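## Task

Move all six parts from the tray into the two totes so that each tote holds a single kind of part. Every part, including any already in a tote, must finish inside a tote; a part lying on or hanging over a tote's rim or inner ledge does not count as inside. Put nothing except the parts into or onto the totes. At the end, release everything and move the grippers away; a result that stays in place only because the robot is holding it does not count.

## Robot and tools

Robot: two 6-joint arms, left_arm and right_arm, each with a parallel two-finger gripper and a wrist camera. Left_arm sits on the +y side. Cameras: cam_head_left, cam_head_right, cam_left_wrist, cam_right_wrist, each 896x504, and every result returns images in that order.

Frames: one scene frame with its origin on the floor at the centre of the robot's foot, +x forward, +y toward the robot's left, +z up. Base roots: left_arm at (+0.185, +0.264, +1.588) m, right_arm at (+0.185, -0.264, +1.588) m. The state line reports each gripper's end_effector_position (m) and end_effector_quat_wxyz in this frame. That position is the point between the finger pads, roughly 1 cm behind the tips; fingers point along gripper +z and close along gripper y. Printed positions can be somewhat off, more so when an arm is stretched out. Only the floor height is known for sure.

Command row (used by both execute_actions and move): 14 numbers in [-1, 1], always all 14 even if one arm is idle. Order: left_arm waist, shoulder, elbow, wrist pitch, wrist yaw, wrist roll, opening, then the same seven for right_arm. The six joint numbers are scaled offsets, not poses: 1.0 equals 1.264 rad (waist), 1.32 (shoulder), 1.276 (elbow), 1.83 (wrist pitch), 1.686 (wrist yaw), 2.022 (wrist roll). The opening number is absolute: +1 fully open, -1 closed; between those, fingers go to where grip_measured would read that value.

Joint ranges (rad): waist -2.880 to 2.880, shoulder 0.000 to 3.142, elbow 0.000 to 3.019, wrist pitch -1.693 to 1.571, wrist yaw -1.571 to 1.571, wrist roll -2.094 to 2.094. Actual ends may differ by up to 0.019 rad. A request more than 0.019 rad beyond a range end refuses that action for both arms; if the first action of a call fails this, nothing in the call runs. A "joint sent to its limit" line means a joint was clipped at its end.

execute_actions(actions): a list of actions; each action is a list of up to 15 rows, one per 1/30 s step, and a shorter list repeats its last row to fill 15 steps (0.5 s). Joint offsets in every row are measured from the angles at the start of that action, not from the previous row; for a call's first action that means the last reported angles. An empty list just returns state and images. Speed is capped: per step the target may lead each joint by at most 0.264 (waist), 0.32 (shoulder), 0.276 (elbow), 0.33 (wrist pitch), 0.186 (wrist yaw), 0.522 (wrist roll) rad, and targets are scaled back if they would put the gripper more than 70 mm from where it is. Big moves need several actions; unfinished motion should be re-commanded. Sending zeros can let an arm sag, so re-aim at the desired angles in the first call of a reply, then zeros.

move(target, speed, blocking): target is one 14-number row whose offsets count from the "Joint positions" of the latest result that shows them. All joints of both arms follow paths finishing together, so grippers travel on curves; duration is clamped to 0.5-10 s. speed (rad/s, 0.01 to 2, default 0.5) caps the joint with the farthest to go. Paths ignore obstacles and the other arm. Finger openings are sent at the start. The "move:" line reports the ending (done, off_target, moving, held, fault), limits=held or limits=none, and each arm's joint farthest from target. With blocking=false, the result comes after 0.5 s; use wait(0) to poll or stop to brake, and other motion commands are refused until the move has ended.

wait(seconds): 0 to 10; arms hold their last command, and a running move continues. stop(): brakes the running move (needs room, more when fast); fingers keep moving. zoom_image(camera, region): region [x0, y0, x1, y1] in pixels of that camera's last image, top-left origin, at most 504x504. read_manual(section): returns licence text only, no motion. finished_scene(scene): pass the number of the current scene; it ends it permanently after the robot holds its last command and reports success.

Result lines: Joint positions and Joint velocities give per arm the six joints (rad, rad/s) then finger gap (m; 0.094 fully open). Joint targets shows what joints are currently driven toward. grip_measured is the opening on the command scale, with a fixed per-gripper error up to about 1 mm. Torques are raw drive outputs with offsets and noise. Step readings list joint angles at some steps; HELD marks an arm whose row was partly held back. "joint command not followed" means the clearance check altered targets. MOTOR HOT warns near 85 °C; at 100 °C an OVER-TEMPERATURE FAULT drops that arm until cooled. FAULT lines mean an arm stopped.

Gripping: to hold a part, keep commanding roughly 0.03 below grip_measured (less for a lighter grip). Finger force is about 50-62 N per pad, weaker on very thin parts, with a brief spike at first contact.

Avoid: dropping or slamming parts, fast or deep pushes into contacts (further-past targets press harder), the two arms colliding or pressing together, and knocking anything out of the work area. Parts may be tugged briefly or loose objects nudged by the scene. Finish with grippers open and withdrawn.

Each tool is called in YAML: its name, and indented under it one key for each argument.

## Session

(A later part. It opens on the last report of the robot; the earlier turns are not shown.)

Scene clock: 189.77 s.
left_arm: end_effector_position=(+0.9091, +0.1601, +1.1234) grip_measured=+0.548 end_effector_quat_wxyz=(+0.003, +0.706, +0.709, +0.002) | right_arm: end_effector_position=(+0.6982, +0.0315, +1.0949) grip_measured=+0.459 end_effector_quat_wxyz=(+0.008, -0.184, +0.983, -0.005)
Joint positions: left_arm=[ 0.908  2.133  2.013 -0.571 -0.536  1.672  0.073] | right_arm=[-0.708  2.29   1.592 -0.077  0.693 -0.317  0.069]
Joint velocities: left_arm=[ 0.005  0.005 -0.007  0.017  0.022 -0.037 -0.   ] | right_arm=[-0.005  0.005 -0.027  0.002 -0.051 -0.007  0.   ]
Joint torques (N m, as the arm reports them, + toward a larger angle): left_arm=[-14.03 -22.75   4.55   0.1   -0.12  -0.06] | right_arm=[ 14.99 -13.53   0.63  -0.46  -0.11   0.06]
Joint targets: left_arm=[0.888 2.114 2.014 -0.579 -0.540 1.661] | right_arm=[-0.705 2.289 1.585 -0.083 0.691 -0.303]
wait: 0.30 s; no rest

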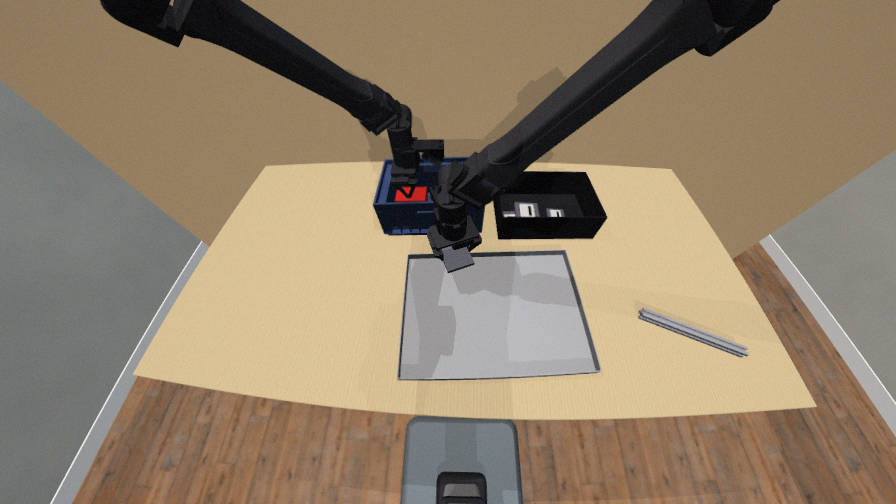

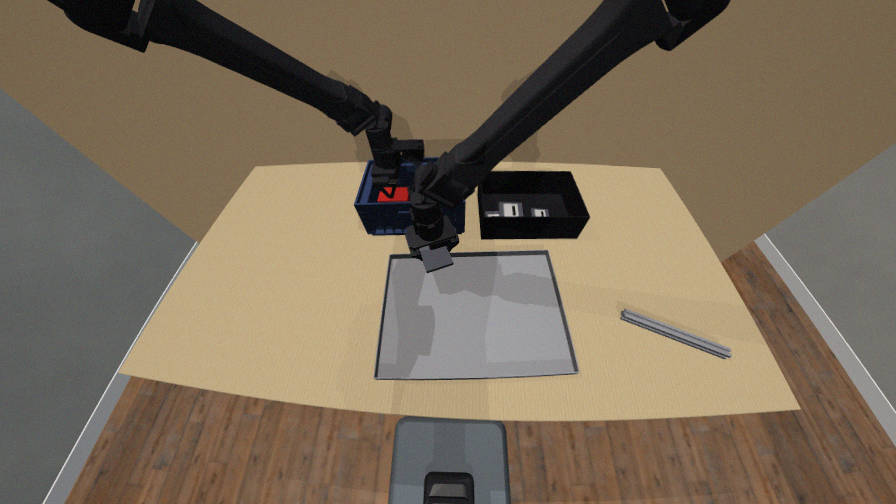

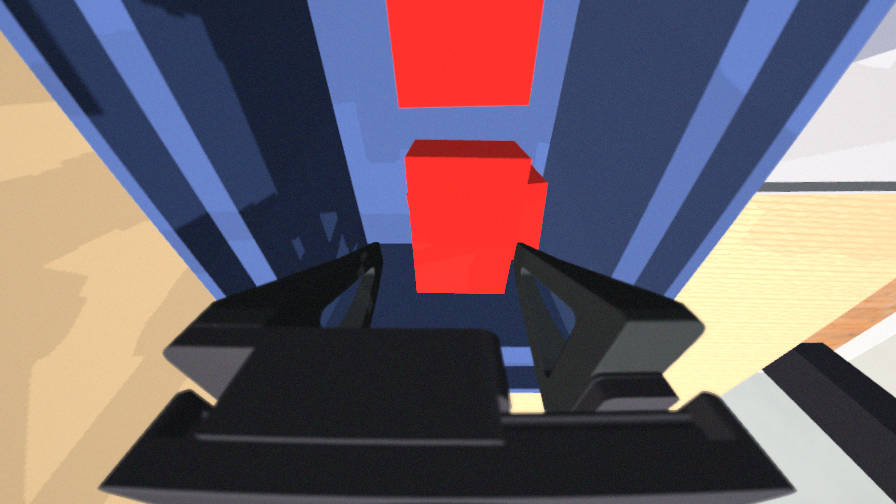

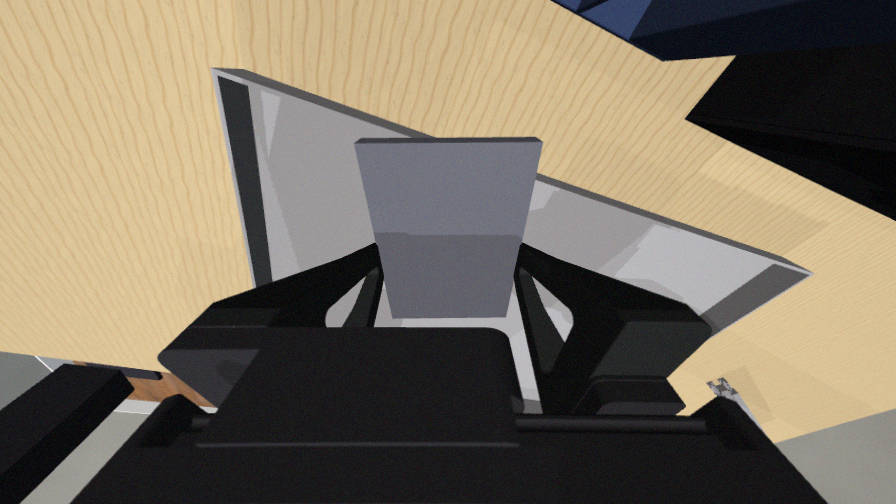

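move:
  target: [-0.0649,-0.1432,-0.12,-0.031,-0.0314,-0.030,0.55,-0.053,-0.333,-0.311,-0.0164,-0.033,0.035,0.4]
  speed: 0.55

Scene clock: 192.13 s.
left_arm: end_effector_position=(+0.9103, +0.1605, +1.2096) grip_measured=+0.548 end_effector_quat_wxyz=(+0.004, +0.705, +0.709, +0.003) | right_arm: end_effector_position=(+0.7010, -0.1004, +1.2005) grip_measured=+0.459 end_effector_quat_wxyz=(+0.001, -0.134, +0.991, -0.001)
Joint positions: left_arm=[ 0.842  1.955  1.858 -0.619 -0.585  1.622  0.073] | right_arm=[-0.773  1.86   1.201 -0.099  0.64  -0.262  0.069]
Joint velocities: left_arm=[ 0.005  0.015 -0.022 -0.002 -0.007  0.051  0.   ] | right_arm=[-0.005 -0.015 -0.017 -0.007  0.037  0.066 -0.   ]
Joint torques (N m, as the arm reports them, + toward a larger angle): left_arm=[-13.08 -21.01   4.88   0.15  -0.08  -0.01] | right_arm=[ 10.97 -14.08   0.56  -0.56  -0.13   0.07]
Joint targets: left_arm=[0.826 1.944 1.860 -0.628 -0.589 1.611] | right_arm=[-0.775 1.851 1.195 -0.107 0.638 -0.247]
move: done; limits=none; left_arm: farthest joint: the waist, 0.016 radians from its target (0.082 radians at the start); right_arm: farthest joint: the wrist roll, 0.016 radians from its target (0.071 radians at the start)

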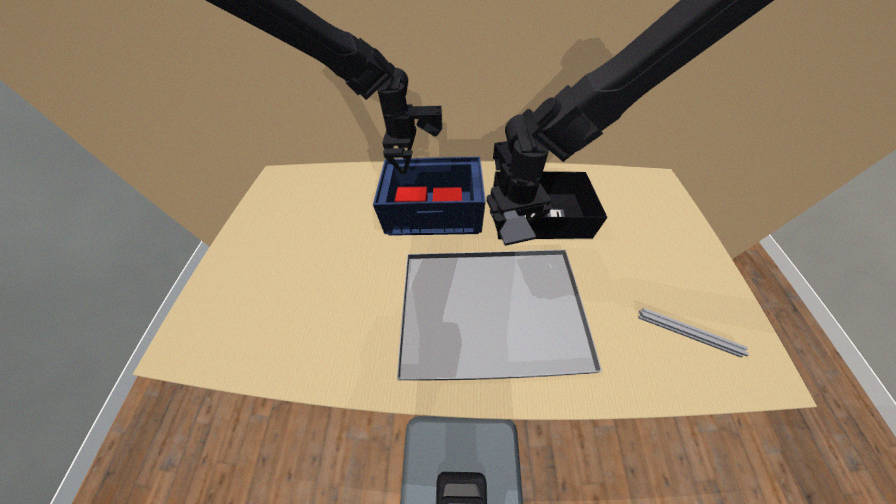

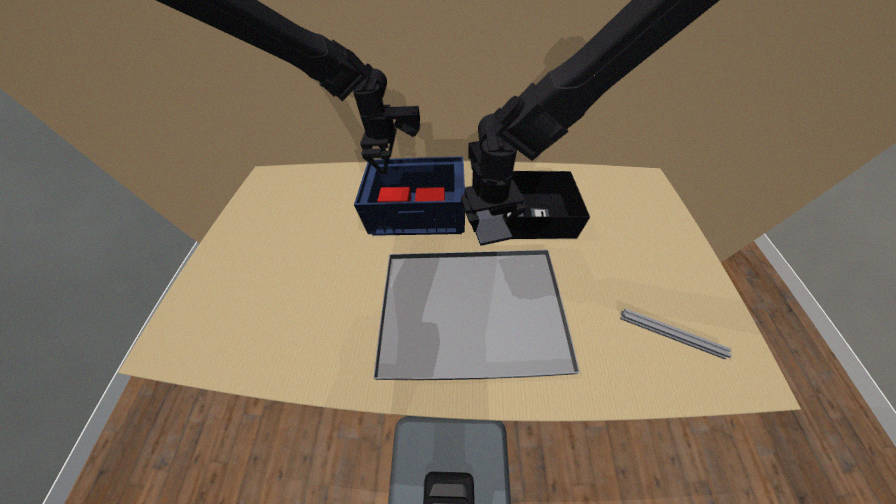

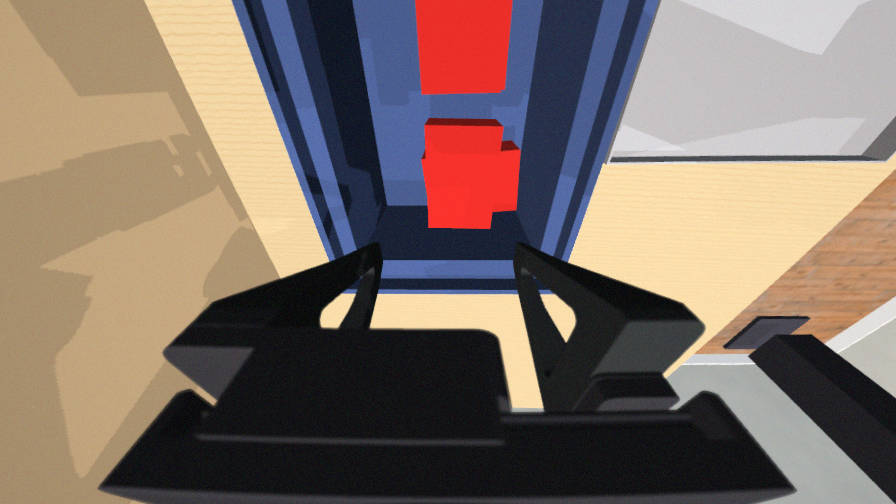

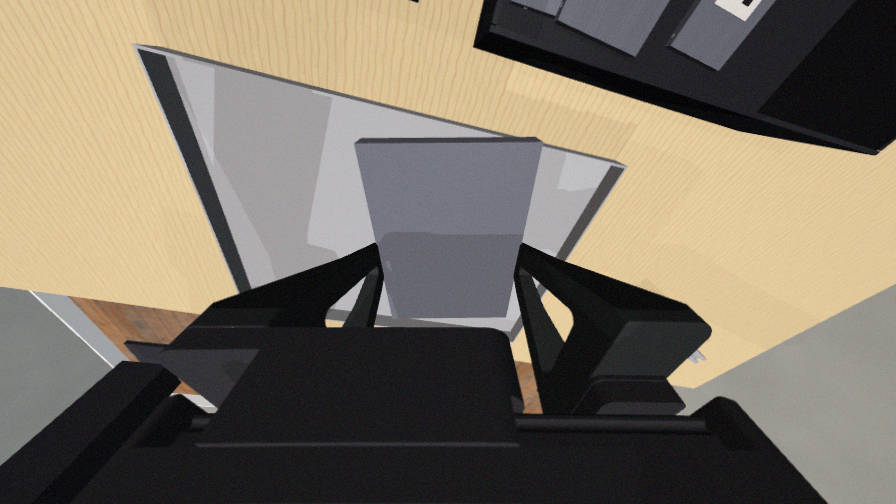

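move:
  target: [0.1527,-0.272,-0.431,0.1434,0.088,0.0,0.55,-0.2294,-0.0114,0.4345,-0.2393,-0.1319,0.0359,0.4]
  speed: 0.6

Scene clock: 196.47 s.
left_arm: end_effector_position=(+0.7835, +0.2872, +1.2285) grip_measured=+0.548 end_effector_quat_wxyz=(-0.005, +0.659, +0.752, -0.007) | right_arm: end_effector_position=(+0.8768, -0.3081, +1.1631) grip_measured=+0.459 end_effector_quat_wxyz=(-0.004, +0.005, +1.000, -0.006)
Joint positions: left_arm=[ 1.033  1.616  1.307 -0.367 -0.441  1.621  0.073] | right_arm=[-1.076  1.861  1.736 -0.528  0.42  -0.205  0.069]
Joint velocities: left_arm=[-0.015 -0.015  0.007 -0.002 -0.095  0.007 -0.   ] | right_arm=[-0.005 -0.024  0.022  0.022 -0.022 -0.11  -0.001]
Joint torques (N m, as the arm reports them, + toward a larger angle): left_arm=[ -6.45 -19.97   2.93   0.86   0.17   0.02] | right_arm=[  9.23 -20.48   5.96  -0.53  -0.09   0.06]
Joint targets: left_arm=[1.035 1.596 1.309 -0.357 -0.437 1.622] | right_arm=[-1.063 1.845 1.755 -0.537 0.418 -0.189]
move: done; limits=none; left_arm: farthest joint: the shoulder, 0.020 radians from its target (0.359 radians at the start); right_arm: farthest joint: the elbow, 0.019 radians from its target (0.555 radians at the start)

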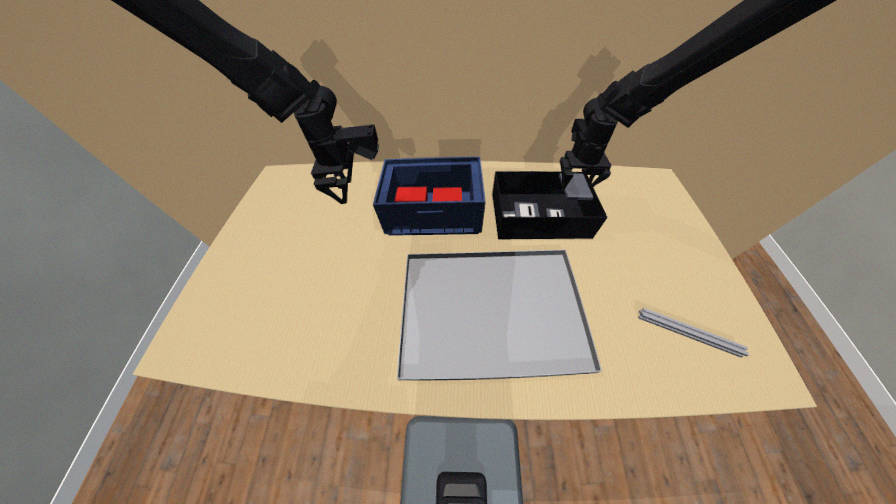

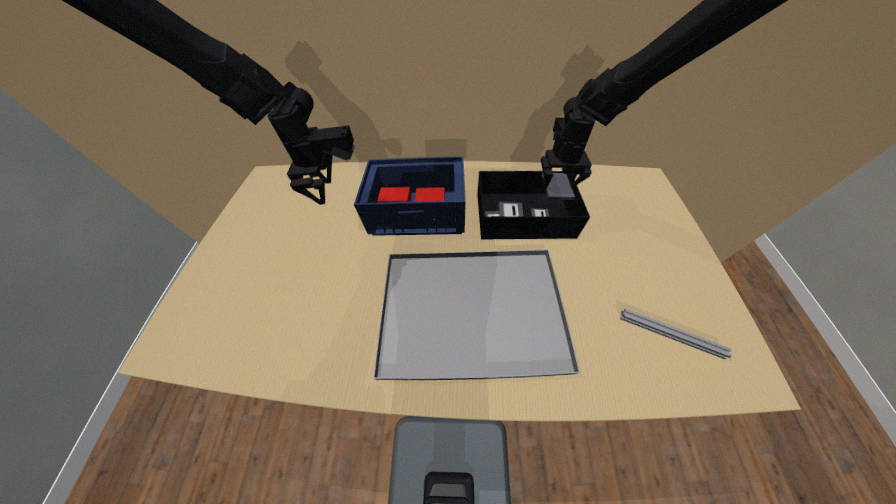

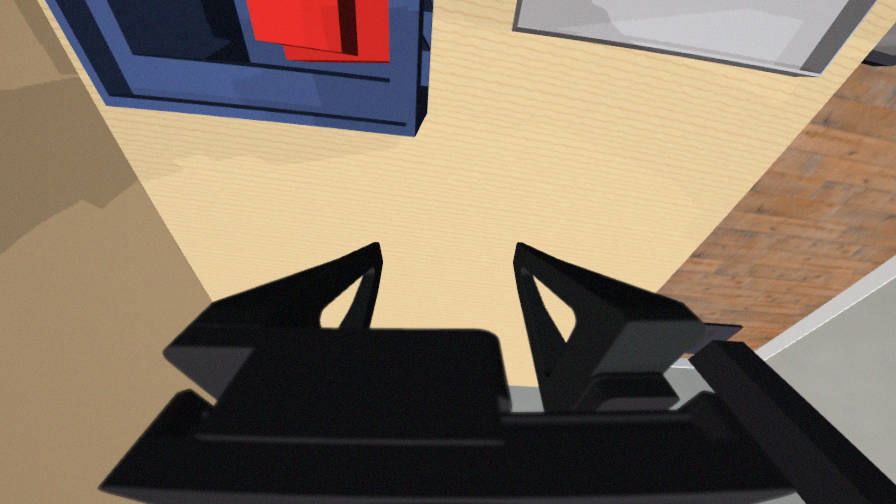

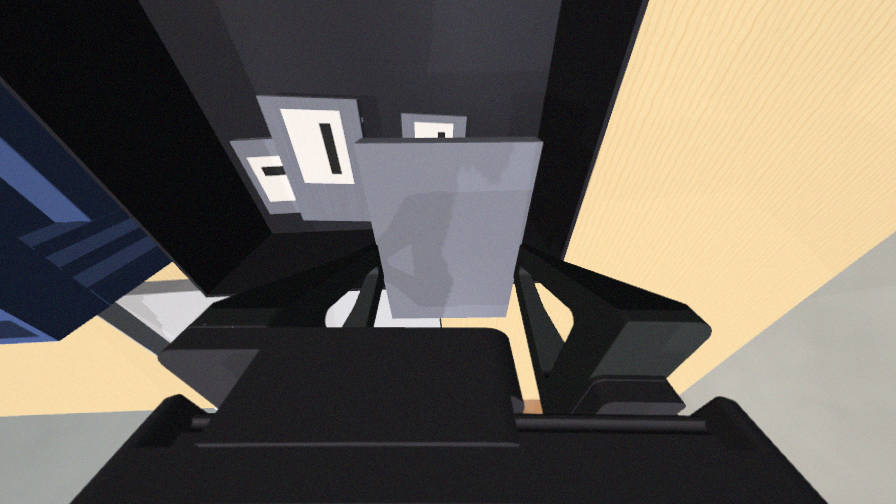

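move:
  target: [0.067,-0.130,-0.184,0.070,0.0415,0.0,0.55,-0.049,0.2205,0.241,0.0224,-0.038,-0.0317,0.4]
  speed: 0.3

Scene clock: 199.40 s.
left_arm: end_effector_position=(+0.7189, +0.3237, +1.2500) grip_measured=+0.548 end_effector_quat_wxyz=(-0.000, +0.639, +0.769, -0.005) | right_arm: end_effector_position=(+0.8739, -0.2988, +1.0386) grip_measured=+0.459 end_effector_quat_wxyz=(-0.005, -0.000, +1.000, +0.002)
Joint positions: left_arm=[ 1.108  1.469  1.072 -0.25  -0.375  1.621  0.073] | right_arm=[-1.137  2.158  2.011 -0.497  0.357 -0.253  0.069]
Joint velocities: left_arm=[-0.015  0.005 -0.007 -0.002  0.007  0.037 -0.   ] | right_arm=[-0.005 -0.015 -0.012 -0.002 -0.037  0.037  0.   ]
Joint torques (N m, as the arm reports them, + toward a larger angle): left_arm=[ -3.82 -18.68   2.18   0.84   0.19   0.03] | right_arm=[  8.47 -19.87   7.     0.06  -0.13  -0.21]
Joint targets: left_arm=[1.117 1.445 1.073 -0.239 -0.371 1.621] | right_arm=[-1.138 2.152 2.044 -0.487 0.355 -0.269]
move: off_target (left_arm, right_arm); limits=none; left_arm: farthest joint: the shoulder, 0.025 radians from its target (0.172 radians at the start); right_arm: farthest joint: the elbow, 0.032 radians from its target (0.307 radians at the start)

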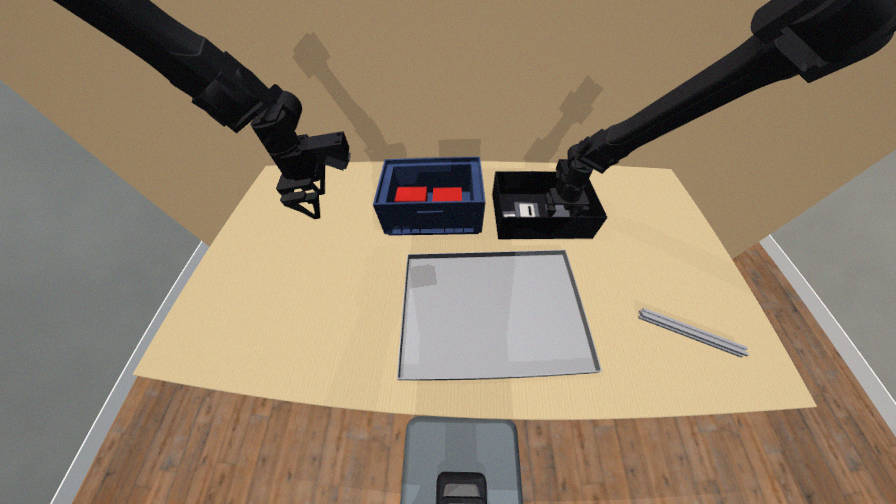

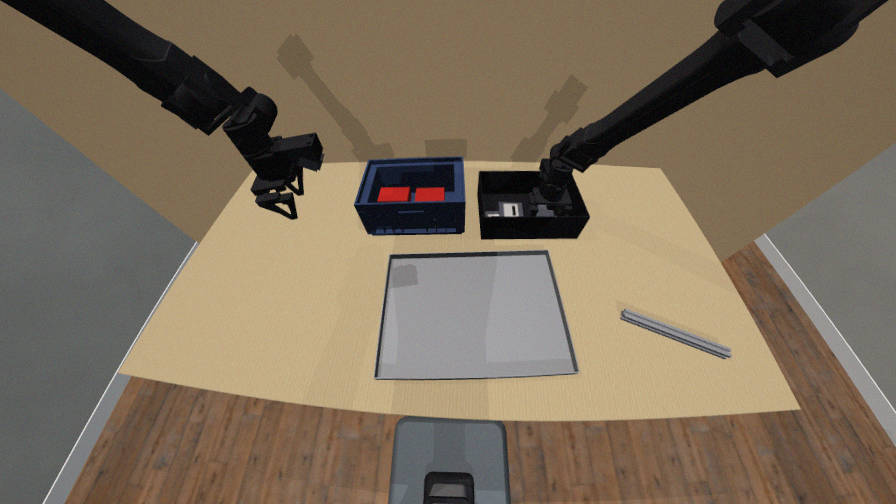

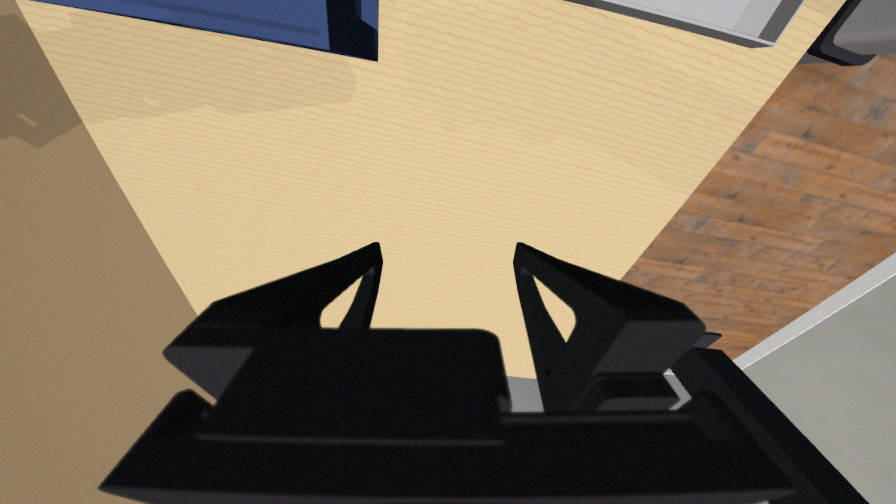

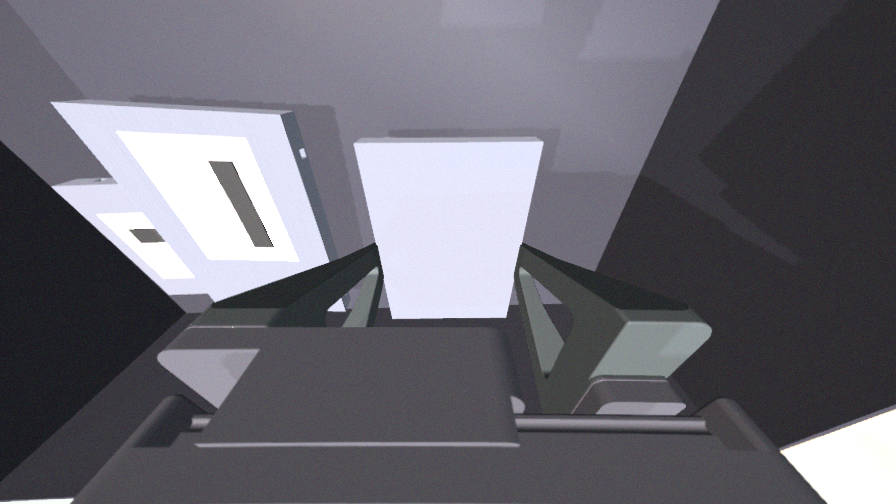

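execute_actions:
  actions:
    - [[0.0071,-0.0182,0.0008,0.006,0.0024,0,0.55,-0.0012,-0.0028,0.0280,0.0054,-0.0013,-0.008,0.4],[0.0071,-0.0182,0.0008,0.006,0.0024,0,0.55,-0.0015,-0.0012,0.0302,0.0053,-0.0014,-0.0081,0.4],[0.0071,-0.0182,0.0008,0.006,0.0024,0,0.55,-0.0019,0.0005,0.0323,0.0052,-0.0014,-0.0082,0.4],[0.0071,-0.0182,0.0008,0.006,0.0024,0,0.55,-0.0023,0.0022,0.0345,0.005,-0.0015,-0.0083,0.4],[0.0071,-0.0182,0.0008,0.006,0.0024,0,0.55,-0.0026,0.0038,0.0366,0.0049,-0.0016,-0.0084,0.4],[0.0071,-0.0182,0.0008,0.006,0.0024,0,0.55,-0.003,0.0055,0.0387,0.0048,-0.0017,-0.0085,0.4],[0.0071,-0.0182,0.0008,0.006,0.0024,0,0.55,-0.0034,0.0072,0.0409,0.0047,-0.0018,-0.0086,0.4],[0.0071,-0.0182,0.0008,0.006,0.0024,0,0.55,-0.0037,0.0088,0.043,0.0046,-0.0018,-0.0087,0.4],[0.0071,-0.0182,0.0008,0.006,0.0024,0,0.55,-0.0041,0.0105,0.0452,0.0045,-0.0019,-0.0088,0.4],[0.0071,-0.0182,0.0008,0.006,0.0024,0,0.55,-0.0045,0.0122,0.0473,0.0044,-0.002,-0.0089,0.4],[0.0071,-0.0182,0.0008,0.006,0.0024,0,0.55,-0.0048,0.0138,0.0494,0.0043,-0.0021,-0.009,0.4],[0.0071,-0.0182,0.0008,0.006,0.0024,0,0.55,-0.0052,0.0155,0.0516,0.0041,-0.0022,-0.0091,0.4],[0.0071,-0.0182,0.0008,0.006,0.0024,0,0.55,-0.0056,0.0172,0.0537,0.004,-0.0022,-0.0092,0.4],[0.0071,-0.0182,0.0008,0.006,0.0024,0,0.55,-0.0059,0.0188,0.0559,0.0039,-0.0023,-0.0093,0.4],[0.0071,-0.0182,0.0008,0.006,0.0024,0,0.55,-0.0063,0.0205,0.058,0.0038,-0.0024,-0.0094,0.4]]

wait:
  seconds: 0.5

Scene clock: 201.33 s.
left_arm: end_effector_position=(+0.7189, +0.3237, +1.2500) grip_measured=+0.548 end_effector_quat_wxyz=(-0.000, +0.639, +0.769, -0.005) | right_arm: end_effector_position=(+0.8853, -0.3013, +1.0368) grip_measured=+0.459 end_effector_quat_wxyz=(+0.005, +0.002, +1.000, -0.000)
Joint positions: left_arm=[ 1.108  1.469  1.072 -0.25  -0.375  1.621  0.073] | right_arm=[-1.137  2.173  2.048 -0.497  0.356 -0.256  0.069]
Joint velocities: left_arm=[ 0.005 -0.005  0.007  0.002  0.037  0.051 -0.   ] | right_arm=[-0.015  0.073  0.061 -0.002 -0.051 -0.007 -0.   ]
Joint torques (N m, as the arm reports them, + toward a larger angle): left_arm=[ -3.87 -18.59   2.24   0.89   0.19   0.03] | right_arm=[  8.14 -18.93   7.19  -0.07  -0.16  -0.2 ]
Joint targets: left_arm=[1.117 1.445 1.073 -0.239 -0.371 1.621] | right_arm=[-1.144 2.185 2.085 -0.490 0.354 -0.272]
Step readings (joint positions):
0: left_arm=[1.108 1.469 1.072 -0.250 -0.375 1.621] | right_arm=[-1.137 2.158 2.011 -0.497 0.357 -0.254]
1: left_arm=[1.108 1.469 1.072 -0.250 -0.375 1.621] | right_arm=[-1.137 2.158 2.011 -0.497 0.357 -0.254]
2: left_arm=[1.108 1.469 1.072 -0.250 -0.375 1.621] | right_arm=[-1.137 2.158 2.011 -0.497 0.357 -0.254]
4: left_arm=[1.108 1.469 1.072 -0.250 -0.375 1.621] | right_arm=[-1.137 2.158 2.014 -0.497 0.357 -0.254]
8: left_arm=[1.108 1.469 1.072 -0.250 -0.375 1.621] | right_arm=[-1.137 2.162 2.026 -0.497 0.357 -0.255]
15: Joint positions above

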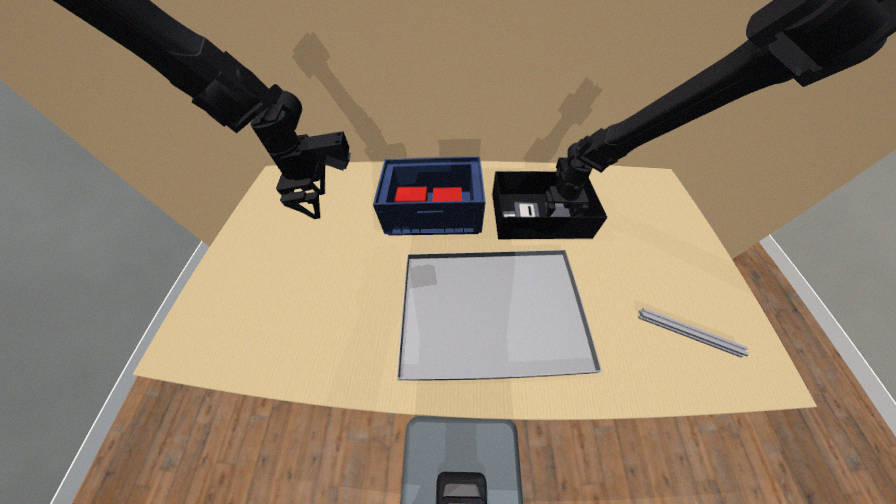

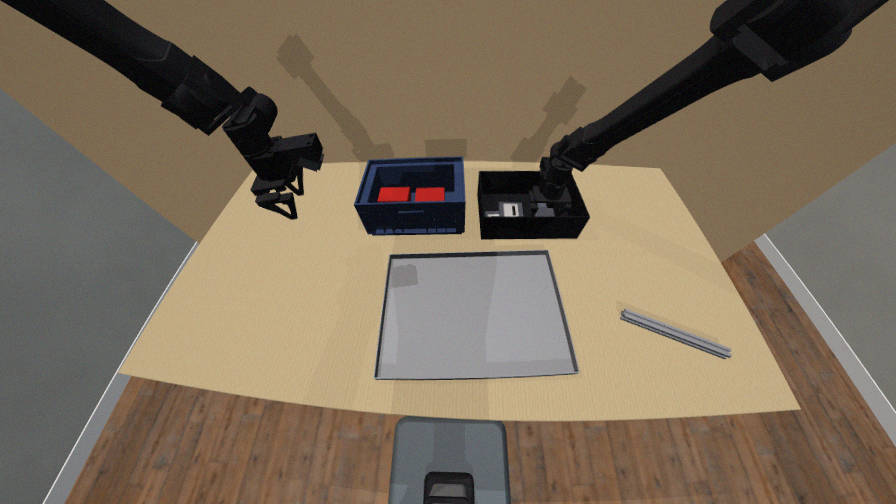

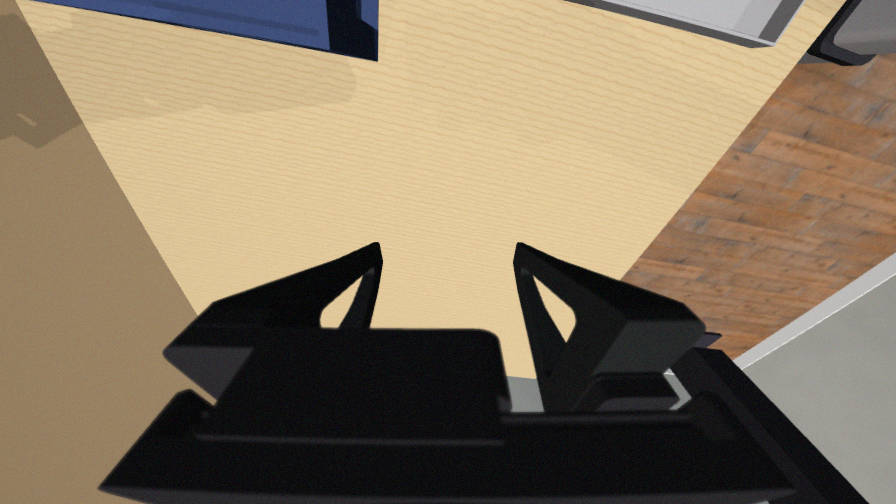

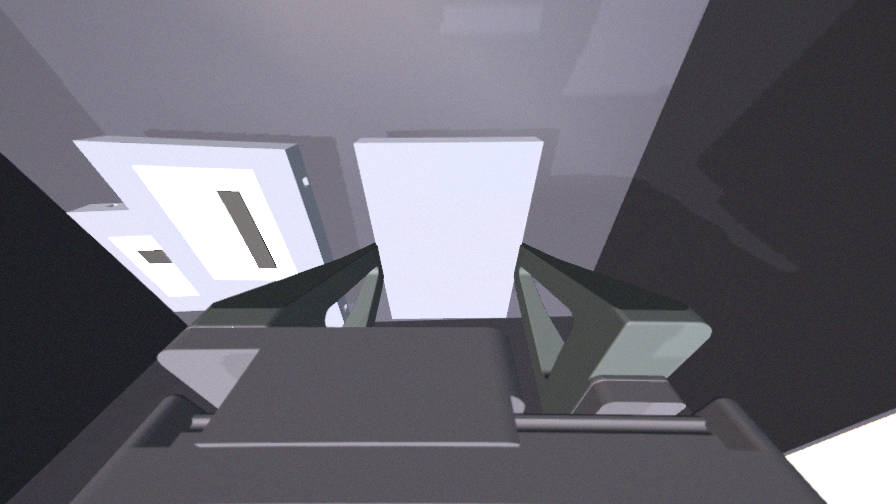

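Scene clock: 201.83 s.
left_arm: end_effector_position=(+0.7189, +0.3237, +1.2500) grip_measured=+0.548 end_effector_quat_wxyz=(-0.000, +0.639, +0.769, -0.005) | right_arm: end_effector_position=(+0.8818, -0.3009, +1.0319) grip_measured=+0.459 end_effector_quat_wxyz=(+0.002, +0.002, +1.000, -0.001)
Joint positions: left_arm=[ 1.108  1.469  1.072 -0.25  -0.375  1.621  0.073] | right_arm=[-1.14   2.182  2.052 -0.497  0.356 -0.257  0.069]
Joint velocities: left_arm=[-0.015  0.005  0.002 -0.007 -0.022 -0.037  0.001] | right_arm=[ 0.005 -0.015  0.007  0.002 -0.007 -0.066 -0.001]
Joint torques (N m, as the arm reports them, + toward a larger angle): left_arm=[ -3.94 -18.4    2.24   0.82   0.18   0.02] | right_arm=[  8.23 -19.24   7.23  -0.01  -0.14  -0.21]
Joint targets: left_arm=[1.117 1.445 1.073 -0.239 -0.371 1.621] | right_arm=[-1.145 2.185 2.085 -0.490 0.354 -0.272]
wait: 0.50 s; at rest by 0.37 s

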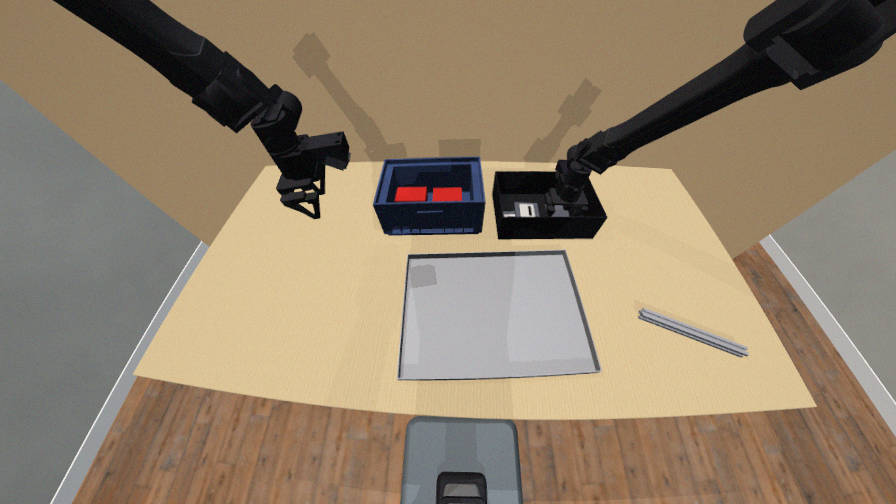

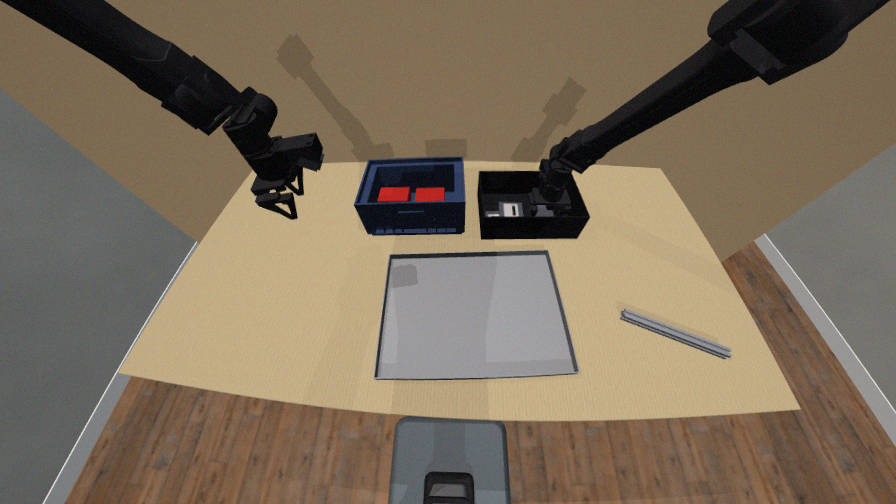

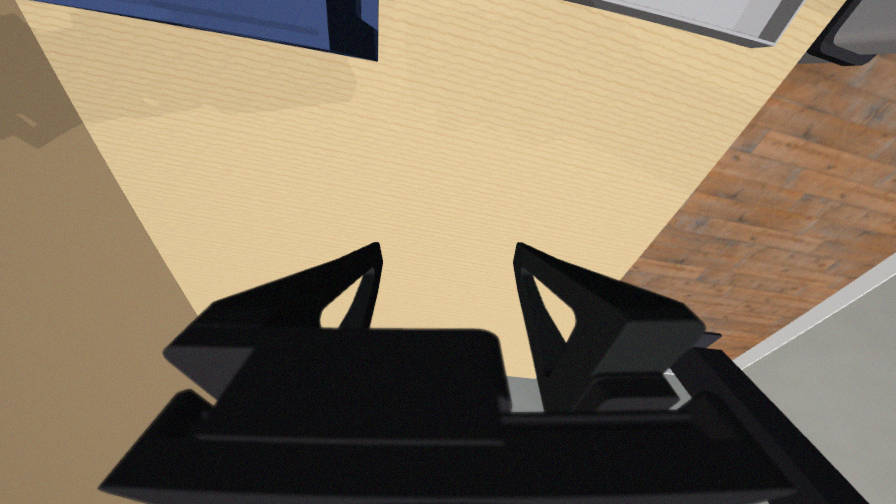

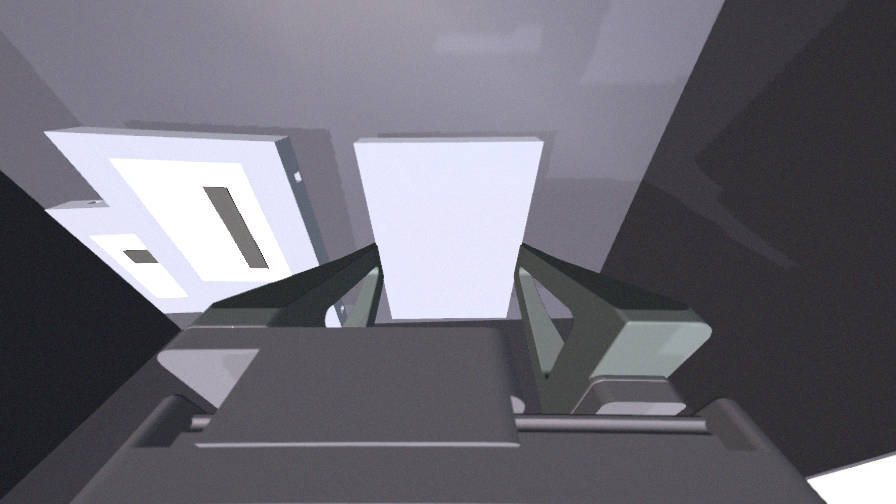

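execute_actions:
  actions:
    - [[0.0071,-0.0182,0.0008,0.006,0.0024,0,0.55,-0.004,0.0035,0.0265,0.0038,-0.0012,-0.0074,0.4],[0.0071,-0.0182,0.0008,0.006,0.0024,0,0.55,-0.004,0.0045,0.027,0.0038,-0.0012,-0.0074,0.4],[0.0071,-0.0182,0.0008,0.006,0.0024,0,0.55,-0.004,0.0055,0.0275,0.0038,-0.0012,-0.0074,0.4],[0.0071,-0.0182,0.0008,0.006,0.0024,0,0.55,-0.004,0.0065,0.028,0.0038,-0.0012,-0.0074,0.4],[0.0071,-0.0182,0.0008,0.006,0.0024,0,0.55,-0.004,0.0075,0.0285,0.0038,-0.0012,-0.0074,0.4],[0.0071,-0.0182,0.0008,0.006,0.0024,0,0.55,-0.004,0.0075,0.0285,0.0038,-0.0012,-0.0074,0.4],[0.0071,-0.0182,0.0008,0.006,0.0024,0,0.55,-0.004,0.0075,0.0285,0.0038,-0.0012,-0.0074,0.4],[0.0071,-0.0182,0.0008,0.006,0.0024,0,0.55,-0.004,0.0075,0.0285,0.0038,-0.0012,-0.0074,0.4],[0.0071,-0.0182,0.0008,0.006,0.0024,0,0.55,-0.004,0.0075,0.0285,0.0038,-0.0012,-0.0074,0.4],[0.0071,-0.0182,0.0008,0.006,0.0024,0,0.55,-0.004,0.004,0.0285,0.0038,-0.0012,-0.0074,0.46],[0.0071,-0.0182,0.0008,0.006,0.0024,0,0.55,-0.004,0.002,0.0285,0.0038,-0.0012,-0.0074,0.52],[0.0071,-0.0182,0.0008,0.006,0.0024,0,0.55,-0.004,0.0,0.0285,0.0038,-0.0012,-0.0074,0.58],[0.0071,-0.0182,0.0008,0.006,0.0024,0,0.55,-0.004,0.0,0.0285,0.0038,-0.0012,-0.0074,0.64],[0.0071,-0.0182,0.0008,0.006,0.0024,0,0.55,-0.004,0.0,0.0285,0.0038,-0.0012,-0.0074,0.70],[0.0071,-0.0182,0.0008,0.006,0.0024,0,0.55,-0.004,0.0,0.0285,0.0038,-0.0012,-0.0074,0.72]]

wait:
  seconds: 0.3

Scene clock: 203.47 s.
left_arm: end_effector_position=(+0.7189, +0.3237, +1.2500) grip_measured=+0.548 end_effector_quat_wxyz=(-0.000, +0.639, +0.769, -0.005) | right_arm: end_effector_position=(+0.8824, -0.3011, +1.0320) grip_measured=+0.705 end_effector_quat_wxyz=(+0.003, +0.002, +1.000, -0.001)
Joint positions: left_arm=[ 1.108  1.469  1.072 -0.25  -0.375  1.621  0.073] | right_arm=[-1.14   2.183  2.054 -0.497  0.356 -0.257  0.08 ]
Joint velocities: left_arm=[-0.005 -0.005 -0.002  0.002 -0.022 -0.022 -0.   ] | right_arm=[ 0.005  0.005  0.037 -0.007  0.022  0.007  0.028]
Joint torques (N m, as the arm reports them, + toward a larger angle): left_arm=[ -3.85 -18.55   2.26   0.87   0.17   0.03] | right_arm=[  8.2  -19.66   7.23  -0.01  -0.12  -0.2 ]
Joint targets: left_arm=[1.117 1.445 1.073 -0.239 -0.371 1.621] | right_arm=[-1.145 2.182 2.089 -0.490 0.354 -0.272]
Step readings (joint positions):
0: left_arm=[1.108 1.469 1.072 -0.250 -0.375 1.621] | right_arm=[-1.140 2.182 2.052 -0.497 0.356 -0.257]
1: left_arm=[1.108 1.469 1.072 -0.250 -0.375 1.621] | right_arm=[-1.140 2.182 2.052 -0.497 0.356 -0.257]
2: left_arm=[1.108 1.469 1.072 -0.250 -0.375 1.621] | right_arm=[-1.140 2.182 2.052 -0.497 0.356 -0.257]
4: left_arm=[1.108 1.469 1.072 -0.250 -0.375 1.621] | right_arm=[-1.140 2.183 2.052 -0.497 0.356 -0.257]
8: left_arm=[1.108 1.469 1.072 -0.250 -0.375 1.621] | right_arm=[-1.140 2.183 2.052 -0.497 0.356 -0.257]
15: Joint positions above

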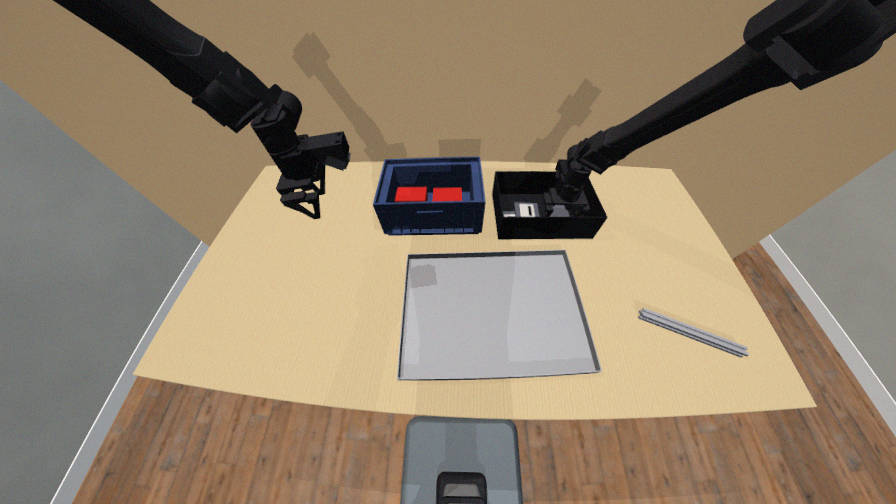

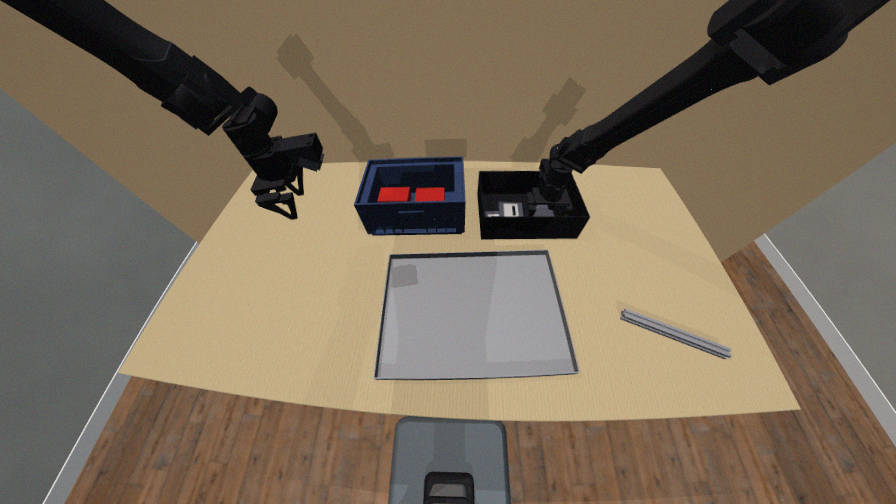

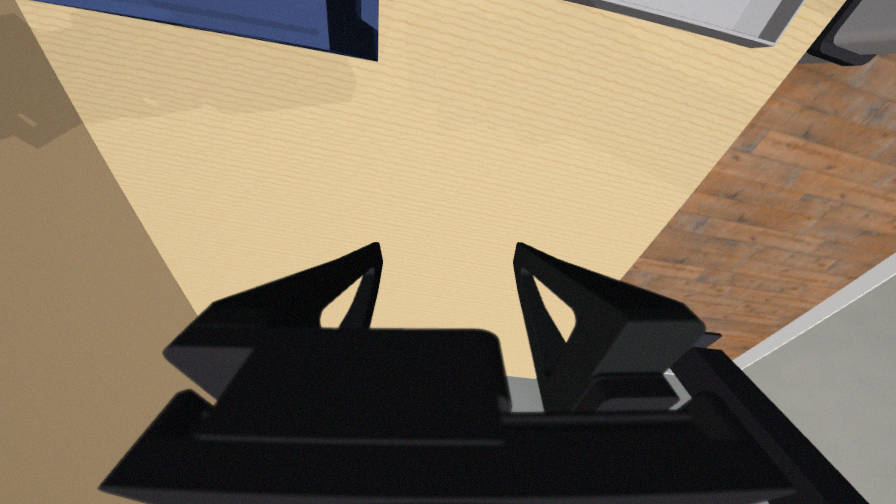

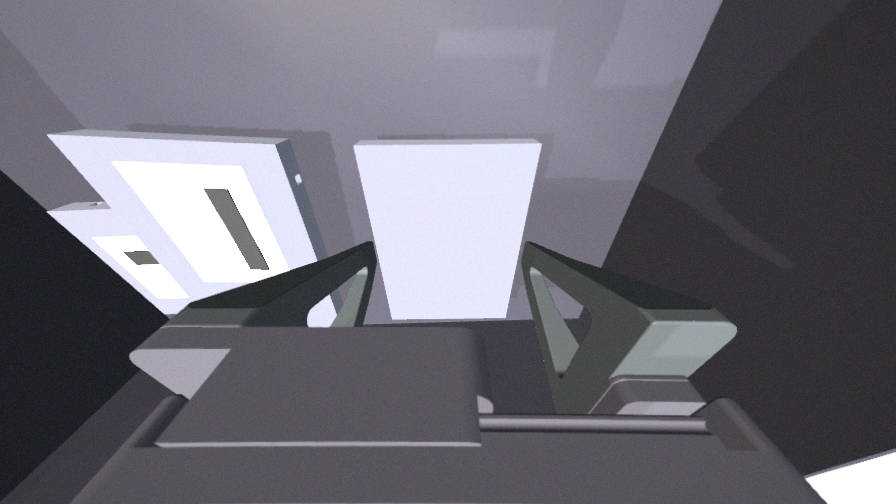

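Scene clock: 203.77 s.
left_arm: end_effector_position=(+0.7189, +0.3237, +1.2500) grip_measured=+0.548 end_effector_quat_wxyz=(-0.000, +0.639, +0.769, -0.005) | right_arm: end_effector_position=(+0.8832, -0.3014, +1.0322) grip_measured=+0.718 end_effector_quat_wxyz=(+0.003, +0.002, +1.000, -0.001)
Joint positions: left_arm=[ 1.108  1.469  1.072 -0.25  -0.375  1.621  0.073] | right_arm=[-1.14   2.183  2.055 -0.497  0.356 -0.257  0.081]
Joint velocities: left_arm=[ 0.005 -0.024  0.002 -0.017 -0.081 -0.007 -0.001] | right_arm=[ 0.005  0.005 -0.002  0.002 -0.037 -0.007  0.   ]
Joint torques (N m, as the arm reports them, + toward a larger angle): left_arm=[ -3.73 -18.58   2.26   0.84   0.17   0.02] | right_arm=[  8.29 -19.56   7.27  -0.03  -0.12  -0.2 ]
Joint targets: left_arm=[1.117 1.445 1.073 -0.239 -0.371 1.621] | right_arm=[-1.145 2.182 2.089 -0.490 0.354 -0.272]
wait: 0.30 s; at rest by 0.20 s

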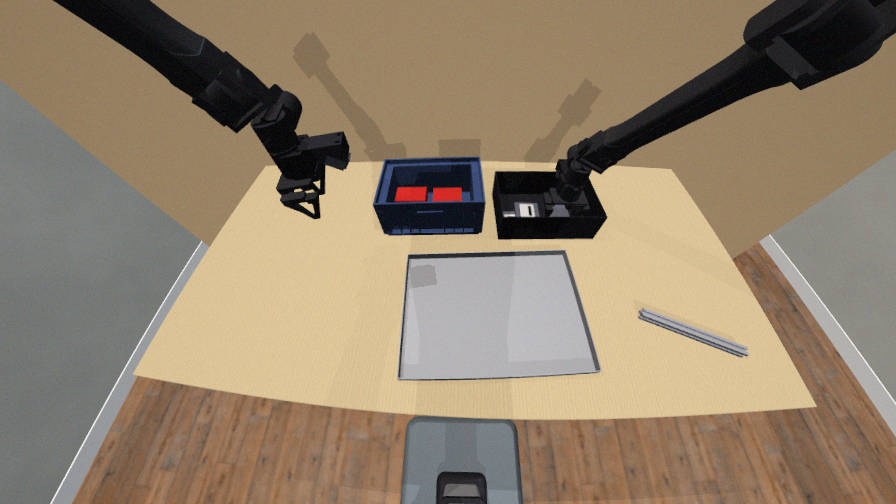

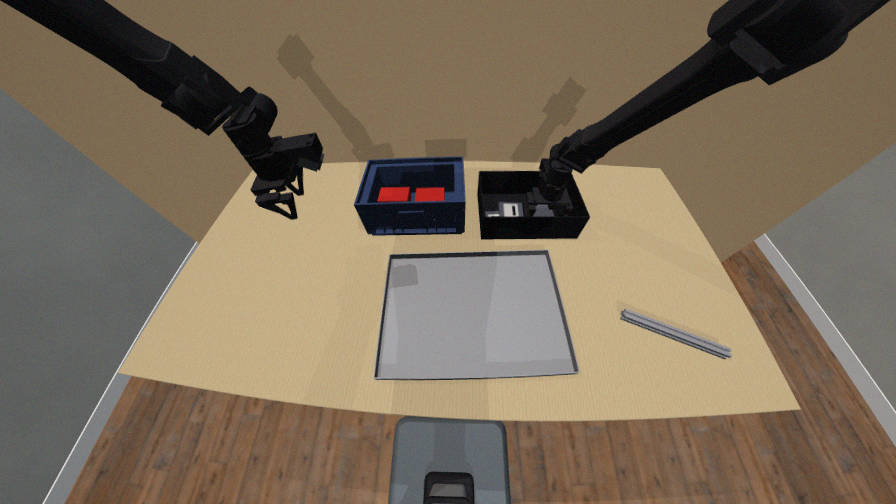

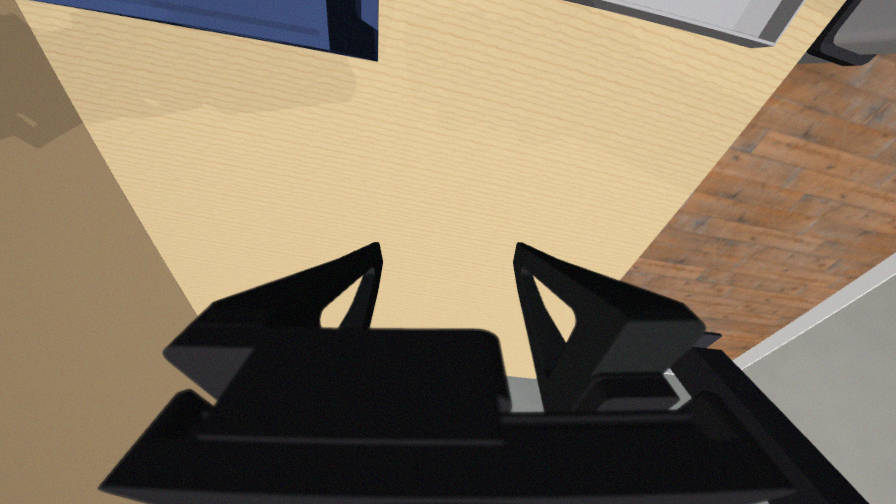

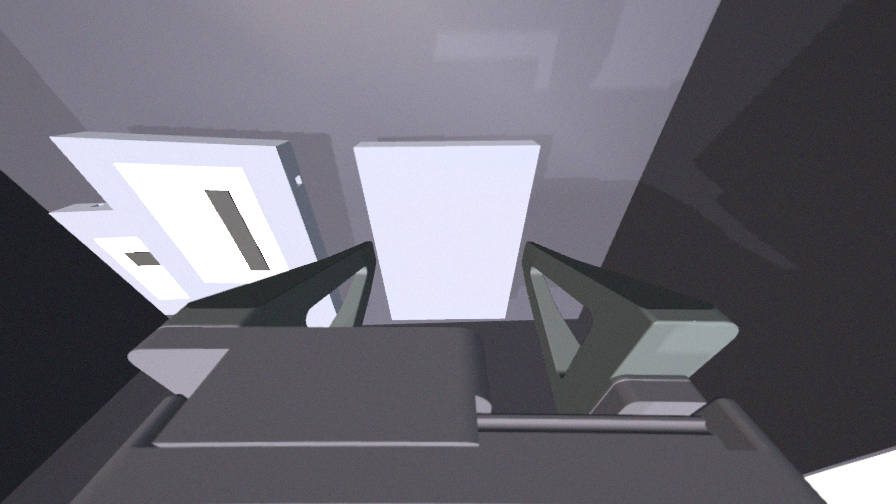

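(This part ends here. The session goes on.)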